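# Slide the reel fully onto the scanner glass

## Task

Take the reel that currently straddles the border of the scanner's glass and reposition it so the whole reel rests flat on the glass, keeping the face that is up now still facing up. It must stay there by itself, not because the robot holds it. Finish by releasing it and withdrawing the grippers.

## Robot and tools

Robot: two arms, left_arm and right_arm, each with a two-finger gripper and a fisheye wrist camera (cam_left_wrist, cam_right_wrist, 504x504 pixels each). The names are labels only; they do not refer to sides of an image.

Frame: one shared scene frame. Its origin lies on the table surface midway between the arms; +x runs outward over the table, +z runs upward, and left_arm sits on the +y side. Lengths are in metres, orientations are quaternions written w first (qw, qx, qy, qz). On each gripper the fingers extend along its own +z axis and close along its own y axis. The reported hand position is the spot between the finger pads, roughly 1 cm short of the fingertips. Printed hand positions can be somewhat wrong, more so when an arm is stretched far, and motions tend to stop a centimetre or more from the command, usually too low.

The row format (used by both motion tools): 16 numbers, always all 16 even if one arm is idle. First left_arm: x, y, z, qw, qx, qy, qz, opening; then right_arm in the same order. x, y, z and the quaternion are an absolute goal pose for that gripper in the scene frame, not an offset. Opening runs from -1 (closed) to +1 (fully open, 0.094 m). To keep an arm still, resend exactly the pose and quaternion from the latest result taken before it should stop, plus the wanted opening; reuse one fixed quaternion for an arm rather than copying a drifted reading.

execute_actions(actions): a list of up to 15 actions, run in order. Each action is a table of 1 to 15 rows; each row is one control step of 1/30 s, and if fewer than 15 rows are given the final row is repeated to fill 15 steps. Every step, the commanded pose is limited to at most 70 mm and 16 degrees away from where the gripper actually is, so distant goals need several actions; after an action the arm keeps going only as far as its last limited pose. An action is rejected for both arms if any goal is over 0.6 m from that gripper's current position along any of the gripper's own axes. If the first action fails that test, or any action is malformed, nothing runs. An empty list simply returns the current state and images.

move(target, speed, blocking): target is one 16-number row of absolute poses and openings. Each gripper travels in a straight line, both paths finishing together, lasting 0.5 to 10 s (cut off at 10 s). speed is the top path speed in m/s, 0.002 to 0.5, default 0.25; turning is capped at twice that in rad/s, taking the shorter rotation. Openings are applied at the start. Paths ignore obstacles and the other arm, and grippers may lag, wander or overshoot the speed, especially near full reach. Faster moves and goals set deeper past a contact hit and press harder. With blocking=false the call returns after 0.5 s while motion continues; check with wait(0), and send no new rows or moves until a result shows the move has ended (or call stop). The result adds a move: line giving the ending (done, off_target, moving, held, fault) and any limits (limits=paced: the pose was clipped; limits=held: a safety check blocked steps, after which the arm may surge), plus each gripper's distance to its goal. If only one arm is named, the other finished at rest near its goal.

wait(seconds): 0 to 10; arms keep their last command; a running move continues, and the wait ends early when it does.

stop(): brakes a running move; it needs braking distance, more when fast. Fingers are not stopped.

zoom_image(camera, region): camera is cam_left_wrist or cam_right_wrist; region is [x0, y0, x1, y1] in pixels of that camera's latest image, origin top-left, no larger than 504 by 504.

finished_scene(scene): pass the current scene's integer number to end it; it cannot be reversed, and the goal must already hold stably.

Results: a state line per arm (position and quaternion), Hand target lines (the pose each arm is now driven toward), Joint positions (last value is measured finger opening in metres), joint torques (uncalibrated, nonzero even in free air), grip_measured (opening on the command scale, each gripper off by up to about 1 mm), and camera images with calibration updates. A pose unreachable line means the clearance check altered or blocked that arm's command. FAULT lines mean an arm stopped. MOTOR HOT appears from 85 °C; at 100 °C an OVER-TEMPERATURE FAULT drops that arm until it cools, so avoid holding loads for long.

Gripping: the fingers go to the opening you command, so to hold something command about 0.03 below grip_measured for a firm grip, less for a lighter one. Pads push roughly 50 to 62 N, less on parts under about 2 mm thick.

Joint ranges (rad), base to hand: waist -2.880 to 2.880, shoulder 0.000 to 3.142, elbow 0.000 to 3.019, wrist pitch -1.693 to 1.571, wrist yaw -1.571 to 1.571, wrist roll -2.094 to 2.094.

Avoid: pushing or dropping anything off the table (that fails the job), letting the arms collide or squeeze each other, slamming into objects, hard presses and drops. Objects may occasionally be tugged or nudged by outside forces. The robot holds its last command while replies are being written.

Each tool is called by a JSON object that holds its "name" and its "arguments", one argument or row to a line.

## Session

{"name": "execute_actions", "arguments": {
  "actions": []
}}

Scene clock: 0.00 s.
left_arm: end_effector_position=(+0.2663, +0.4887, +0.1115) grip_measured=+1.000 end_effector_quat_wxyz=(+0.026, +0.924, -0.204, +0.322) | right_arm: end_effector_position=(+0.3008, -0.4185, +0.2913) grip_measured=+1.000 end_effector_quat_wxyz=(+0.525, -0.332, +0.760, -0.189)
Joint positions: left_arm=[ 0.981  1.039  0.568 -0.792  0.591 -1.953  0.094] | right_arm=[-0.42   0.311  0.519 -0.681 -0.599 -1.038  0.094]
Joint velocities: left_arm=[-0.005 -0.024  0.002 -0.022  0.007 -0.037  0.   ] | right_arm=[-0.015  0.005  0.002 -0.002  0.037 -0.007  0.   ]
Joint torques (N m, as the arm reports them, + toward a larger angle): no reading
Motor temperatures (°C, as the motors report them): left_arm=[29 27 30 31 31 28] | right_arm=[31 30 27 29 30 31]
Hand target (left_arm): +0.272, +0.495, +0.119; +0.018, +0.922, -0.206, +0.326
Hand target (right_arm): +0.302, -0.419, +0.311; +0.534, -0.334, +0.750, -0.202

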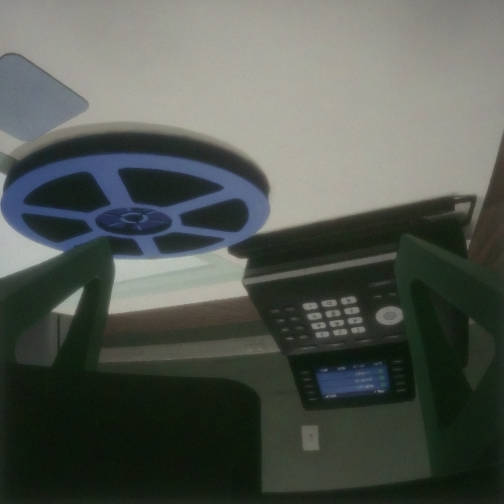

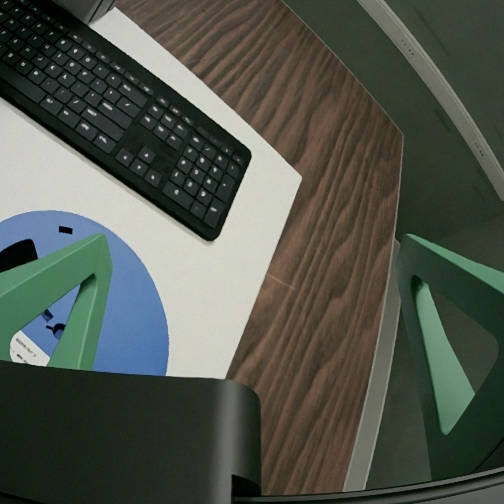

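Confusing views. Get a top-down look.

{"name": "move", "arguments": {
  "target": [0.3,0.3,0.45,0,1,0,0,1, 0.3,-0.3,0.45,0,1,0,0,1]
}}

Scene clock: 7.43 s.
left_arm: end_effector_position=(+0.3014, +0.3029, +0.4263) grip_measured=+1.000 end_effector_quat_wxyz=(+0.120, +0.851, -0.436, +0.265) | right_arm: end_effector_position=(+0.3012, -0.3002, +0.4236) grip_measured=+1.000 end_effector_quat_wxyz=(-0.011, +0.912, -0.327, +0.247)
Joint positions: left_arm=[ 0.324  1.001  1.415 -1.683  0.517 -2.083  0.094] | right_arm=[ 0.61   0.885  1.365 -1.669  0.329 -2.076  0.094]
Joint velocities: left_arm=[-0.024 -0.005 -0.007 -0.017  0.051 -0.007  0.   ] | right_arm=[ 0.015 -0.005 -0.007 -0.002  0.081 -0.037  0.   ]
Joint torques (N m, as the arm reports them, + toward a larger angle): left_arm=[-0.04 -3.4  11.52 -0.2   0.23 -0.23] | right_arm=[ 2.02 -2.63 14.92 -0.06  0.28 -0.02]
Motor temperatures (°C, as the motors report them): left_arm=[29 27 33 31 31 28] | right_arm=[31 30 31 29 30 31]
Hand target (left_arm): +0.299, +0.300, +0.449; +0.109, +0.846, -0.441, +0.279
Hand target (right_arm): +0.301, -0.297, +0.447; -0.027, +0.910, -0.318, +0.265
Off the commanded pose (left_arm): 0.024 m, 63 deg; orientation clipped at the last step of the last action.
Off the commanded pose (right_arm): 0.026 m, 48 deg; orientation clipped at the last step of the last action.
joint sent to its limit (left arm) — the command would take joint 4 (wrist pitch) past its lower limit and joint 6 (wrist roll) past its lower limit, so those joints were sent only as far as their limits.
joint sent to its limit (right arm) — the command would take joint 4 (wrist pitch) past its lower limit and joint 6 (wrist roll) past its lower limit, so those joints were sent only as far as their limits.
move: off_target (left_arm, right_arm); limits=paced
camera_calibration (this result's frames):
cam_left_wrist: T_world_to_cam=[[0.802326, 0.59632, 0.0259975, -0.43257], [0.185567, -0.290596, 0.938679, -0.363338], [0.567308, -0.748302, -0.34381, 0.326516], [0, 0, 0, 1]] pos_world=[0.22925, 0.396698, 0.464563]
cam_right_wrist: T_world_to_cam=[[0.596375, 0.781716, 0.182364, -0.0237777], [0.275816, -0.412915, 0.868002, -0.569879], [0.753831, -0.467356, -0.461862, -0.0500775], [0, 0, 0, 1]] pos_world=[0.209112, -0.240128, 0.475863]

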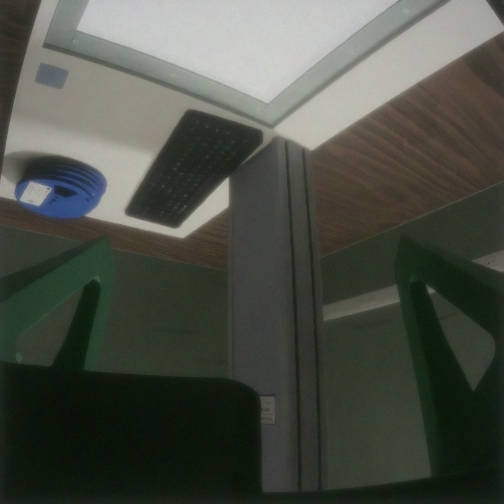

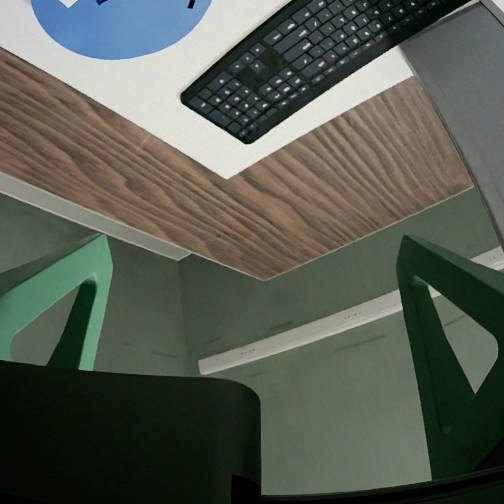

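{"name": "move", "arguments": {
  "target": [0.3,0.3,0.4,0,0.707,0.707,0,1, 0.3,-0.3,0.4,0,0.707,0.707,0,1]
}}

Scene clock: 18.00 s.
left_arm: end_effector_position=(+0.3012, +0.2971, +0.4069) grip_measured=+1.000 end_effector_quat_wxyz=(+0.415, +0.777, -0.250, +0.403) | right_arm: end_effector_position=(+0.3011, -0.3003, +0.3968) grip_measured=+1.000 end_effector_quat_wxyz=(+0.251, +0.846, -0.132, +0.451)
Joint positions: left_arm=[ 0.585  1.001  1.137 -1.683  1.233 -2.083  0.094] | right_arm=[ 1.004  0.863  1.096 -1.669  1.079 -2.076  0.094]
Joint velocities: left_arm=[-0.005 -0.005 -0.027 -0.002  0.037 -0.051  0.   ] | right_arm=[-0.005 -0.015 -0.022 -0.017  0.007  0.037  0.   ]
Joint torques (N m, as the arm reports them, + toward a larger angle): left_arm=[ 1.02 -2.26  7.   -0.58  0.75 -0.28] | right_arm=[ 2.58 -4.32  9.28 -0.53  0.81 -0.09]
Motor temperatures (°C, as the motors report them): left_arm=[29 28 35 31 31 28] | right_arm=[31 30 32 29 30 31]
Hand target (left_arm): +0.300, +0.300, +0.399; +0.427, +0.782, -0.230, +0.392
Hand target (right_arm): +0.298, -0.300, +0.397; +0.253, +0.847, -0.121, +0.451
Off the commanded pose (left_arm): 0.008 m, 136 deg; orientation clipped at the last step of the last action.
Off the commanded pose (right_arm): 0.003 m, 119 deg; orientation clipped at the last step of the last action.
joint sent to its limit (left arm) — the command would take joint 4 (wrist pitch) past its lower limit and joint 6 (wrist roll) past its lower limit, so those joints were sent only as far as their limits.
joint sent to its limit (right arm) — the command would take joint 4 (wrist pitch) past its lower limit and joint 6 (wrist roll) past its lower limit, so those joints were sent only as far as their limits.
move: off_target (left_arm, right_arm); limits=paced
camera_calibration (this result's frames):
cam_left_wrist: T_world_to_cam=[[0.717531, 0.534217, -0.446947, -0.192008], [0.200612, 0.455985, 0.867083, -0.54401], [0.667012, -0.711821, 0.220013, 0.0453176], [0, 0, 0, 1]] pos_world=[0.216679, 0.382893, 0.375914]
cam_right_wrist: T_world_to_cam=[[0.455652, 0.837431, -0.301812, 0.232481], [0.0524057, 0.31323, 0.94823, -0.293098], [0.888614, -0.44788, 0.0988377, -0.319608], [0, 0, 0, 1]] pos_world=[0.193437, -0.246026, 0.379679]

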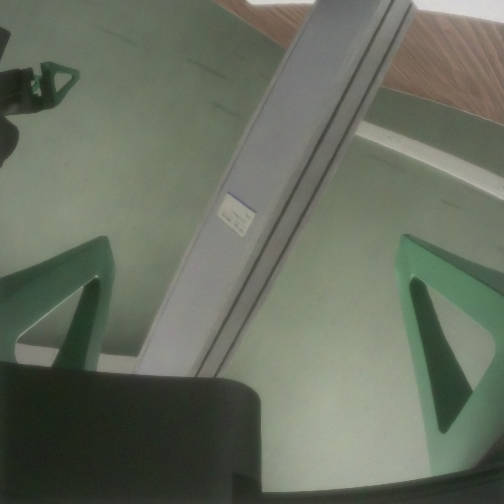

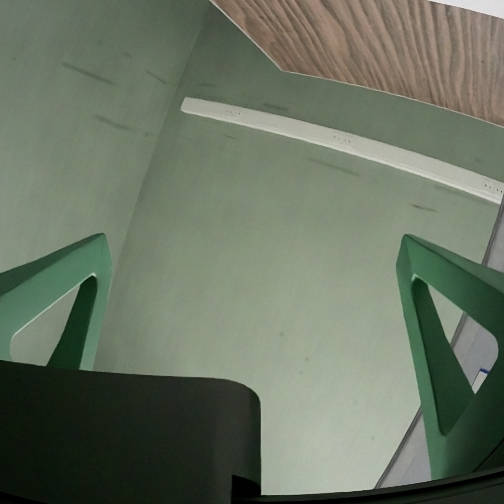

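Wrong direction. Try the other yaw.

{"name": "move", "arguments": {
  "target": [0.3,0.3,0.4,0,0.707,-0.707,0,1, 0.3,-0.3,0.4,0,0.707,-0.707,0,1]
}}

Scene clock: 27.13 s.
left_arm: end_effector_position=(+0.2944, +0.3042, +0.3808) grip_measured=+1.000 end_effector_quat_wxyz=(-0.075, +0.709, -0.695, +0.093) | right_arm: end_effector_position=(+0.2962, -0.2983, +0.3770) grip_measured=+1.000 end_effector_quat_wxyz=(-0.120, +0.710, -0.689, +0.078)
Joint positions: left_arm=[ 0.044  1.014  1.366 -1.683  0.003 -1.681  0.094] | right_arm=[ 0.416  0.899  1.285 -1.669  0.006 -1.354  0.094]
Joint velocities: left_arm=[-0.005 -0.005 -0.002 -0.002  0.007  0.066  0.   ] | right_arm=[ 0.005 -0.015 -0.017  0.007  0.007 -0.007  0.   ]
Joint torques (N m, as the arm reports them, + toward a larger angle): left_arm=[-0.03 -2.25 11.94 -0.26 -0.09 -0.05] | right_arm=[-0.41 -2.98 15.93 -0.21 -0.18  0.19]
Motor temperatures (°C, as the motors report them): left_arm=[29 28 36 31 32 28] | right_arm=[31 30 33 29 30 31]
Hand target (left_arm): +0.299, +0.302, +0.400; -0.084, +0.702, -0.700, +0.103
Hand target (right_arm): +0.302, -0.300, +0.401; -0.141, +0.698, -0.696, +0.089
Off the commanded pose (left_arm): 0.020 m, 14 deg.
Off the commanded pose (right_arm): 0.023 m, 17 deg; orientation clipped at the last step of the last action.
joint sent to its limit (left arm) — the command would take joint 4 (wrist pitch) past its lower limit, so that joint was sent only as far as its limit.
joint sent to its limit (right arm) — the command would take joint 4 (wrist pitch) past its lower limit, so that joint was sent only as far as its limit.
move: off_target (left_arm, right_arm); limits=paced
camera_calibration (this result's frames):
cam_left_wrist: T_world_to_cam=[[0.970673, 0.0306976, 0.238435, -0.385026], [-0.121186, -0.794096, 0.595588, 0.0551298], [0.207623, -0.607017, -0.767088, 0.539961], [0, 0, 0, 1]] pos_world=[0.268307, 0.383363, 0.473166]
cam_right_wrist: T_world_to_cam=[[0.961192, 0.0144716, 0.2755, -0.385813], [-0.132799, -0.851042, 0.508028, -0.401224], [0.241814, -0.524898, -0.816093, 0.201112], [0, 0, 0, 1]] pos_world=[0.268926, -0.230312, 0.47425]

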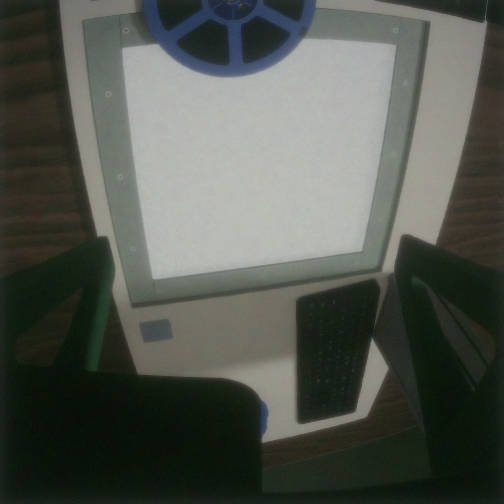

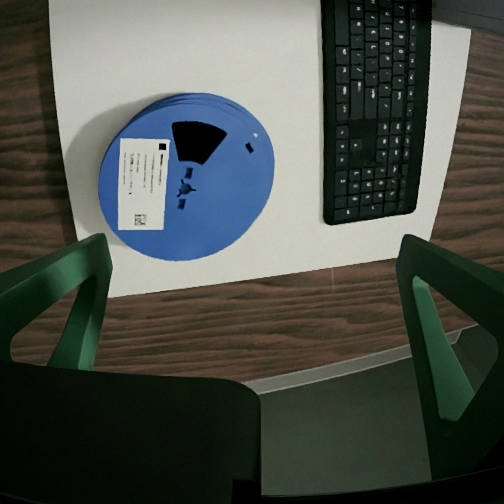

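{"name": "move", "arguments": {
  "target": [0.355,0.47,0.3,0,0.707,-0.707,0,-1, 0.3,-0.3,0.4,0,0.707,-0.707,0,1]
}}

Scene clock: 36.13 s.
left_arm: end_effector_position=(+0.3394, +0.4644, +0.2788) grip_measured=-0.989 end_effector_quat_wxyz=(+0.035, +0.710, -0.704, -0.017) | right_arm: end_effector_position=(+0.2960, -0.2978, +0.3770) grip_measured=+1.000 end_effector_quat_wxyz=(-0.121, +0.709, -0.690, +0.076)
Joint positions: left_arm=[ 0.506  1.342  1.366 -1.672 -0.002 -1.206  0.001] | right_arm=[ 0.416  0.899  1.285 -1.669  0.003 -1.351  0.094]
Joint velocities: left_arm=[-0.005 -0.005 -0.007 -0.022  0.051  0.066  0.001] | right_arm=[ 0.005  0.005 -0.002  0.002 -0.007  0.051  0.   ]
Joint torques (N m, as the arm reports them, + toward a larger angle): left_arm=[  0.68 -10.07  11.5    0.53   0.02  -0.08] | right_arm=[-0.37 -3.3  15.08 -0.24 -0.21  0.19]
Motor temperatures (°C, as the motors report them): left_arm=[29 28 37 31 32 28] | right_arm=[31 30 34 29 30 31]
Hand target (left_arm): +0.353, +0.470, +0.300; +0.002, +0.706, -0.708, -0.002
Hand target (right_arm): +0.300, -0.300, +0.399; -0.140, +0.699, -0.696, +0.087
Off the commanded pose (left_arm): 0.027 m, 4 deg.
Off the commanded pose (right_arm): 0.023 m, 17 deg; orientation clipped at the last step of the last action.
joint sent to its limit (right arm) — the command would take joint 4 (wrist pitch) past its lower limit, so that joint was sent only as far as its limit.
move: off_target (left_arm, right_arm); limits=paced
camera_calibration (this result's frames):
cam_left_wrist: T_world_to_cam=[[0.997409, 0.0145632, -0.0704451, -0.324683], [0.0544417, -0.792908, 0.606905, 0.185242], [-0.047018, -0.609168, -0.791647, 0.643823], [0, 0, 0, 1]] pos_world=[0.344028, 0.543805, 0.374383]
cam_right_wrist: T_world_to_cam=[[0.96147, 0.0114759, 0.274669, -0.386358], [-0.134094, -0.85263, 0.505016, -0.399761], [0.239986, -0.522389, -0.81824, 0.203505], [0, 0, 0, 1]] pos_world=[0.269028, -0.230105, 0.474522]

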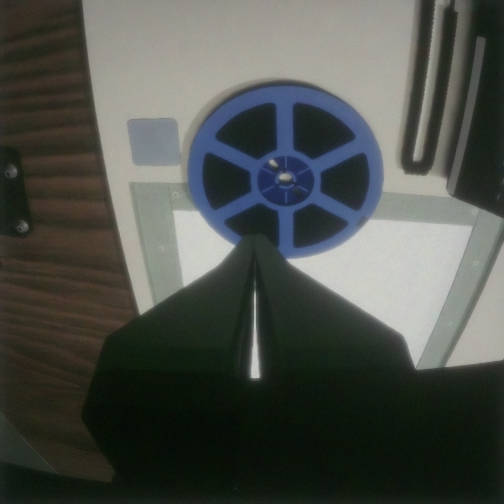

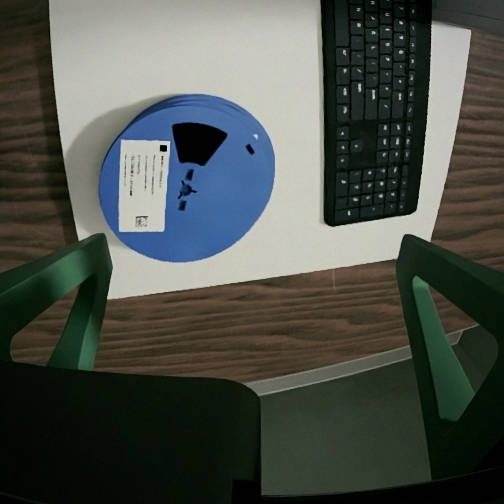

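{"name": "move", "arguments": {
  "target": [0.34,0.49,0.03,0,0.707,-0.707,0,-1, 0.3,-0.3,0.4,0,0.707,-0.707,0,1],
  "speed": 0.15
}}

{"name": "move", "arguments": {
  "target": [0.39,0.28,0.03,0,0.707,-0.707,0,-1, 0.3,-0.3,0.4,0,0.707,-0.707,0,1],
  "speed": 0.06
}}

Scene clock: 47.53 s.
left_arm: end_effector_position=(+0.3459, +0.4887, +0.0416) grip_measured=-0.990 end_effector_quat_wxyz=(-0.006, +0.707, -0.707, +0.001) | right_arm: end_effector_position=(+0.2960, -0.2978, +0.3770) grip_measured=+1.000 end_effector_quat_wxyz=(-0.121, +0.709, -0.690, +0.076)
Joint positions: left_arm=[ 0.559  1.515  0.886 -0.929 -0.002 -1.144  0.   ] | right_arm=[ 0.416  0.899  1.285 -1.669  0.003 -1.351  0.094]
Joint velocities: left_arm=[ 0.005 -0.015 -0.002  0.007  0.022 -0.037  0.001] | right_arm=[-0.005 -0.005 -0.007  0.002  0.022 -0.11   0.   ]
Joint torques (N m, as the arm reports them, + toward a larger angle): left_arm=[ 1.28 -8.78  5.54  1.12  0.   -0.05] | right_arm=[-0.43 -3.14 15.08 -0.16 -0.21  0.19]
Motor temperatures (°C, as the motors report them): left_arm=[29 28 38 31 31 28] | right_arm=[31 30 35 29 30 31]
Hand target (left_arm): +0.341, +0.491, +0.030; +0.000, +0.707, -0.707, -0.000
Hand target (right_arm): +0.300, -0.300, +0.399; -0.140, +0.699, -0.696, +0.087
Off the commanded pose (left_arm): 0.013 m, 1 deg.
Off the commanded pose (right_arm): 0.023 m, 17 deg; orientation clipped at the last step of the last action.
joint sent to its limit (right arm) — the command would take joint 4 (wrist pitch) past its lower limit, so that joint was sent only as far as its limit.
move: off_target (left_arm, right_arm); limits=paced
camera_calibration (this result's frames):
cam_left_wrist: T_world_to_cam=[[0.999883, 0.00709839, 0.0135485, -0.348978], [-0.00212706, -0.812653, 0.582745, 0.378298], [0.0151468, -0.582705, -0.812542, 0.437645], [0, 0, 0, 1]] pos_world=[0.343113, 0.56492, 0.139883]
cam_right_wrist: T_world_to_cam=[[0.96147, 0.0114759, 0.274669, -0.386358], [-0.134094, -0.85263, 0.505016, -0.399761], [0.239986, -0.522389, -0.81824, 0.203505], [0, 0, 0, 1]] pos_world=[0.269028, -0.230105, 0.474522]

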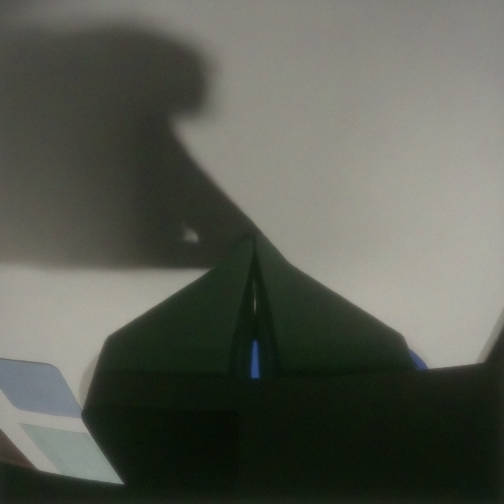

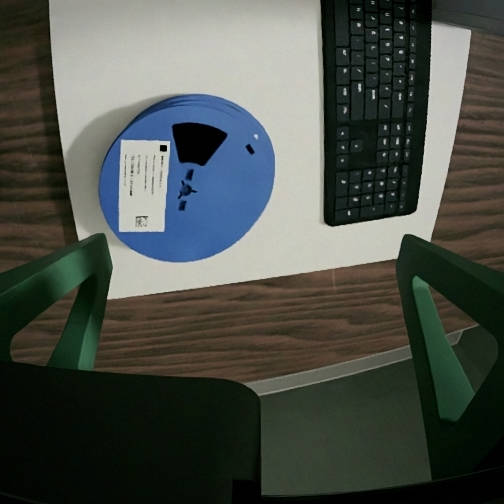

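Scene clock: 51.43 s.
left_arm: end_effector_position=(+0.3824, +0.2876, +0.0416) grip_measured=-0.990 end_effector_quat_wxyz=(-0.007, +0.708, -0.706, +0.003) | right_arm: end_effector_position=(+0.2961, -0.2979, +0.3770) grip_measured=+1.000 end_effector_quat_wxyz=(-0.121, +0.709, -0.690, +0.076)
Joint positions: left_arm=[ 0.016  1.526  0.898 -0.929 -0.008 -1.69   0.   ] | right_arm=[ 0.416  0.899  1.285 -1.669  0.003 -1.351  0.094]
Joint velocities: left_arm=[-0.005 -0.024  0.002 -0.002  0.037  0.022  0.001] | right_arm=[-0.005 -0.005 -0.002 -0.012  0.007  0.022  0.   ]
Joint torques (N m, as the arm reports them, + toward a larger angle): left_arm=[-0.61 -5.92  8.08  1.24  0.18 -0.26] | right_arm=[-0.66 -3.21 15.11 -0.19 -0.22  0.19]
Motor temperatures (°C, as the motors report them): left_arm=[29 28 37 31 31 28] | right_arm=[31 30 35 29 30 31]
Hand target (left_arm): +0.392, +0.279, +0.030; -0.003, +0.707, -0.707, +0.002
Hand target (right_arm): +0.300, -0.300, +0.399; -0.140, +0.698, -0.696, +0.087
Off the commanded pose (left_arm): 0.016 m, 1 deg.
Off the commanded pose (right_arm): 0.023 m, 17 deg; orientation clipped at the last step of the last action.
joint sent to its limit (right arm) — the command would take joint 4 (wrist pitch) past its lower limit, so that joint was sent only as far as its limit.
move: off_target (left_arm, right_arm); limits=paced
camera_calibration (this result's frames):
cam_left_wrist: T_world_to_cam=[[0.99979, 0.0101864, 0.0177919, -0.385088], [-0.00210394, -0.812269, 0.583279, 0.214871], [0.0203933, -0.583194, -0.812077, 0.317995], [0, 0, 0, 1]] pos_world=[0.378974, 0.363908, 0.139758]
cam_right_wrist: T_world_to_cam=[[0.961475, 0.0111091, 0.274669, -0.386491], [-0.134419, -0.852579, 0.505016, -0.399729], [0.239787, -0.522481, -0.81824, 0.203481], [0, 0, 0, 1]] pos_world=[0.269078, -0.230192, 0.474522]

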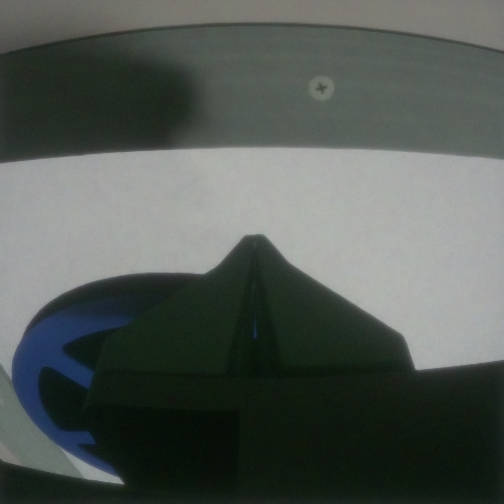

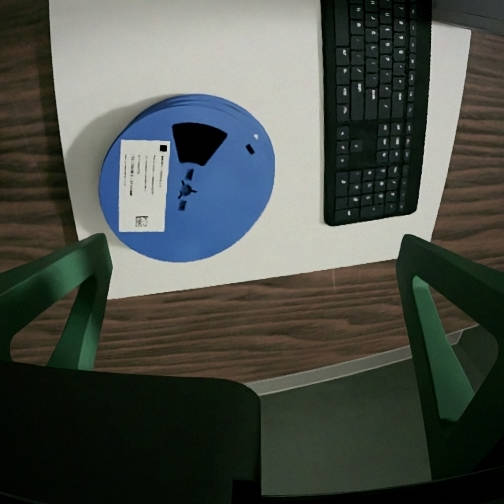

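The reel drifted toward -x. Look from above.

{"name": "move", "arguments": {
  "target": [0.33,0.33,0.32,0,0.707,-0.707,0,-1, 0.3,-0.3,0.4,0,0.707,-0.707,0,1]
}}

Scene clock: 58.13 s.
left_arm: end_effector_position=(+0.3202, +0.3274, +0.3046) grip_measured=-0.990 end_effector_quat_wxyz=(-0.002, +0.708, -0.707, -0.000) | right_arm: end_effector_position=(+0.2961, -0.2979, +0.3770) grip_measured=+1.000 end_effector_quat_wxyz=(-0.121, +0.709, -0.690, +0.076)
Joint positions: left_arm=[ 0.12   1.181  1.296 -1.684 -0.003 -1.585  0.   ] | right_arm=[ 0.416  0.899  1.285 -1.669  0.003 -1.351  0.094]
Joint velocities: left_arm=[-0.005 -0.005  0.007  0.007  0.037 -0.066 -0.   ] | right_arm=[-0.015  0.015  0.007  0.012  0.037  0.051  0.   ]
Joint torques (N m, as the arm reports them, + toward a larger angle): left_arm=[ 1.76 -6.25 11.07 -0.39  0.04 -0.04] | right_arm=[-0.58 -3.25 15.1  -0.17 -0.24  0.18]
Motor temperatures (°C, as the motors report them): left_arm=[29 28 37 31 31 28] | right_arm=[31 30 36 29 30 31]
Hand target (left_arm): +0.326, +0.330, +0.320; -0.008, +0.707, -0.707, +0.008
Hand target (right_arm): +0.300, -0.300, +0.399; -0.140, +0.698, -0.696, +0.087
Off the commanded pose (left_arm): 0.018 m, 0 deg.
Off the commanded pose (right_arm): 0.023 m, 17 deg; orientation clipped at the last step of the last action.
joint sent to its limit (left arm) — the command would take joint 4 (wrist pitch) past its lower limit, so that joint was sent only as far as its limit.
joint sent to its limit (right arm) — the command would take joint 4 (wrist pitch) past its lower limit, so that joint was sent only as far as its limit.
move: off_target (left_arm, right_arm); limits=paced
camera_calibration (this result's frames):
cam_left_wrist: T_world_to_cam=[[0.999954, 0.00827915, 0.00476095, -0.323412], [0.00391965, -0.810354, 0.585928, 0.090298], [0.00870904, -0.585883, -0.810349, 0.560214], [0, 0, 0, 1]] pos_world=[0.318164, 0.404071, 0.402601]
cam_right_wrist: T_world_to_cam=[[0.961475, 0.0111091, 0.274669, -0.386491], [-0.134419, -0.852579, 0.505016, -0.399729], [0.239787, -0.522481, -0.81824, 0.203481], [0, 0, 0, 1]] pos_world=[0.269078, -0.230192, 0.474522]

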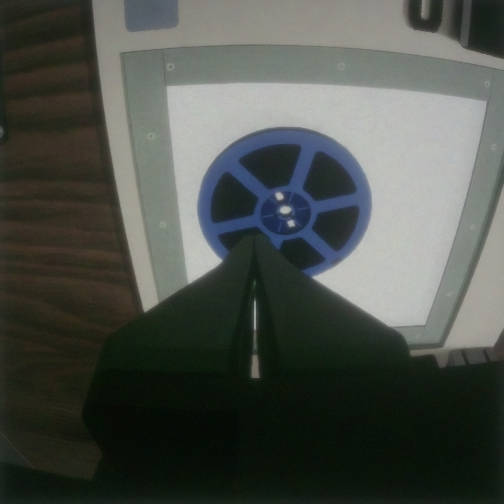

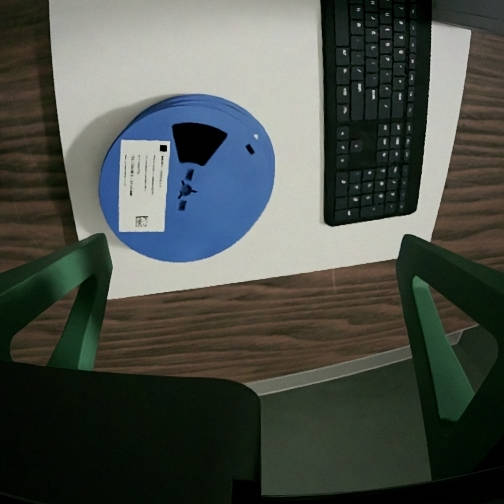

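Fully on glass with margin.

{"name": "finished_scene", "arguments": {
  "scene": 1
}}

The scene is finished: the task was done.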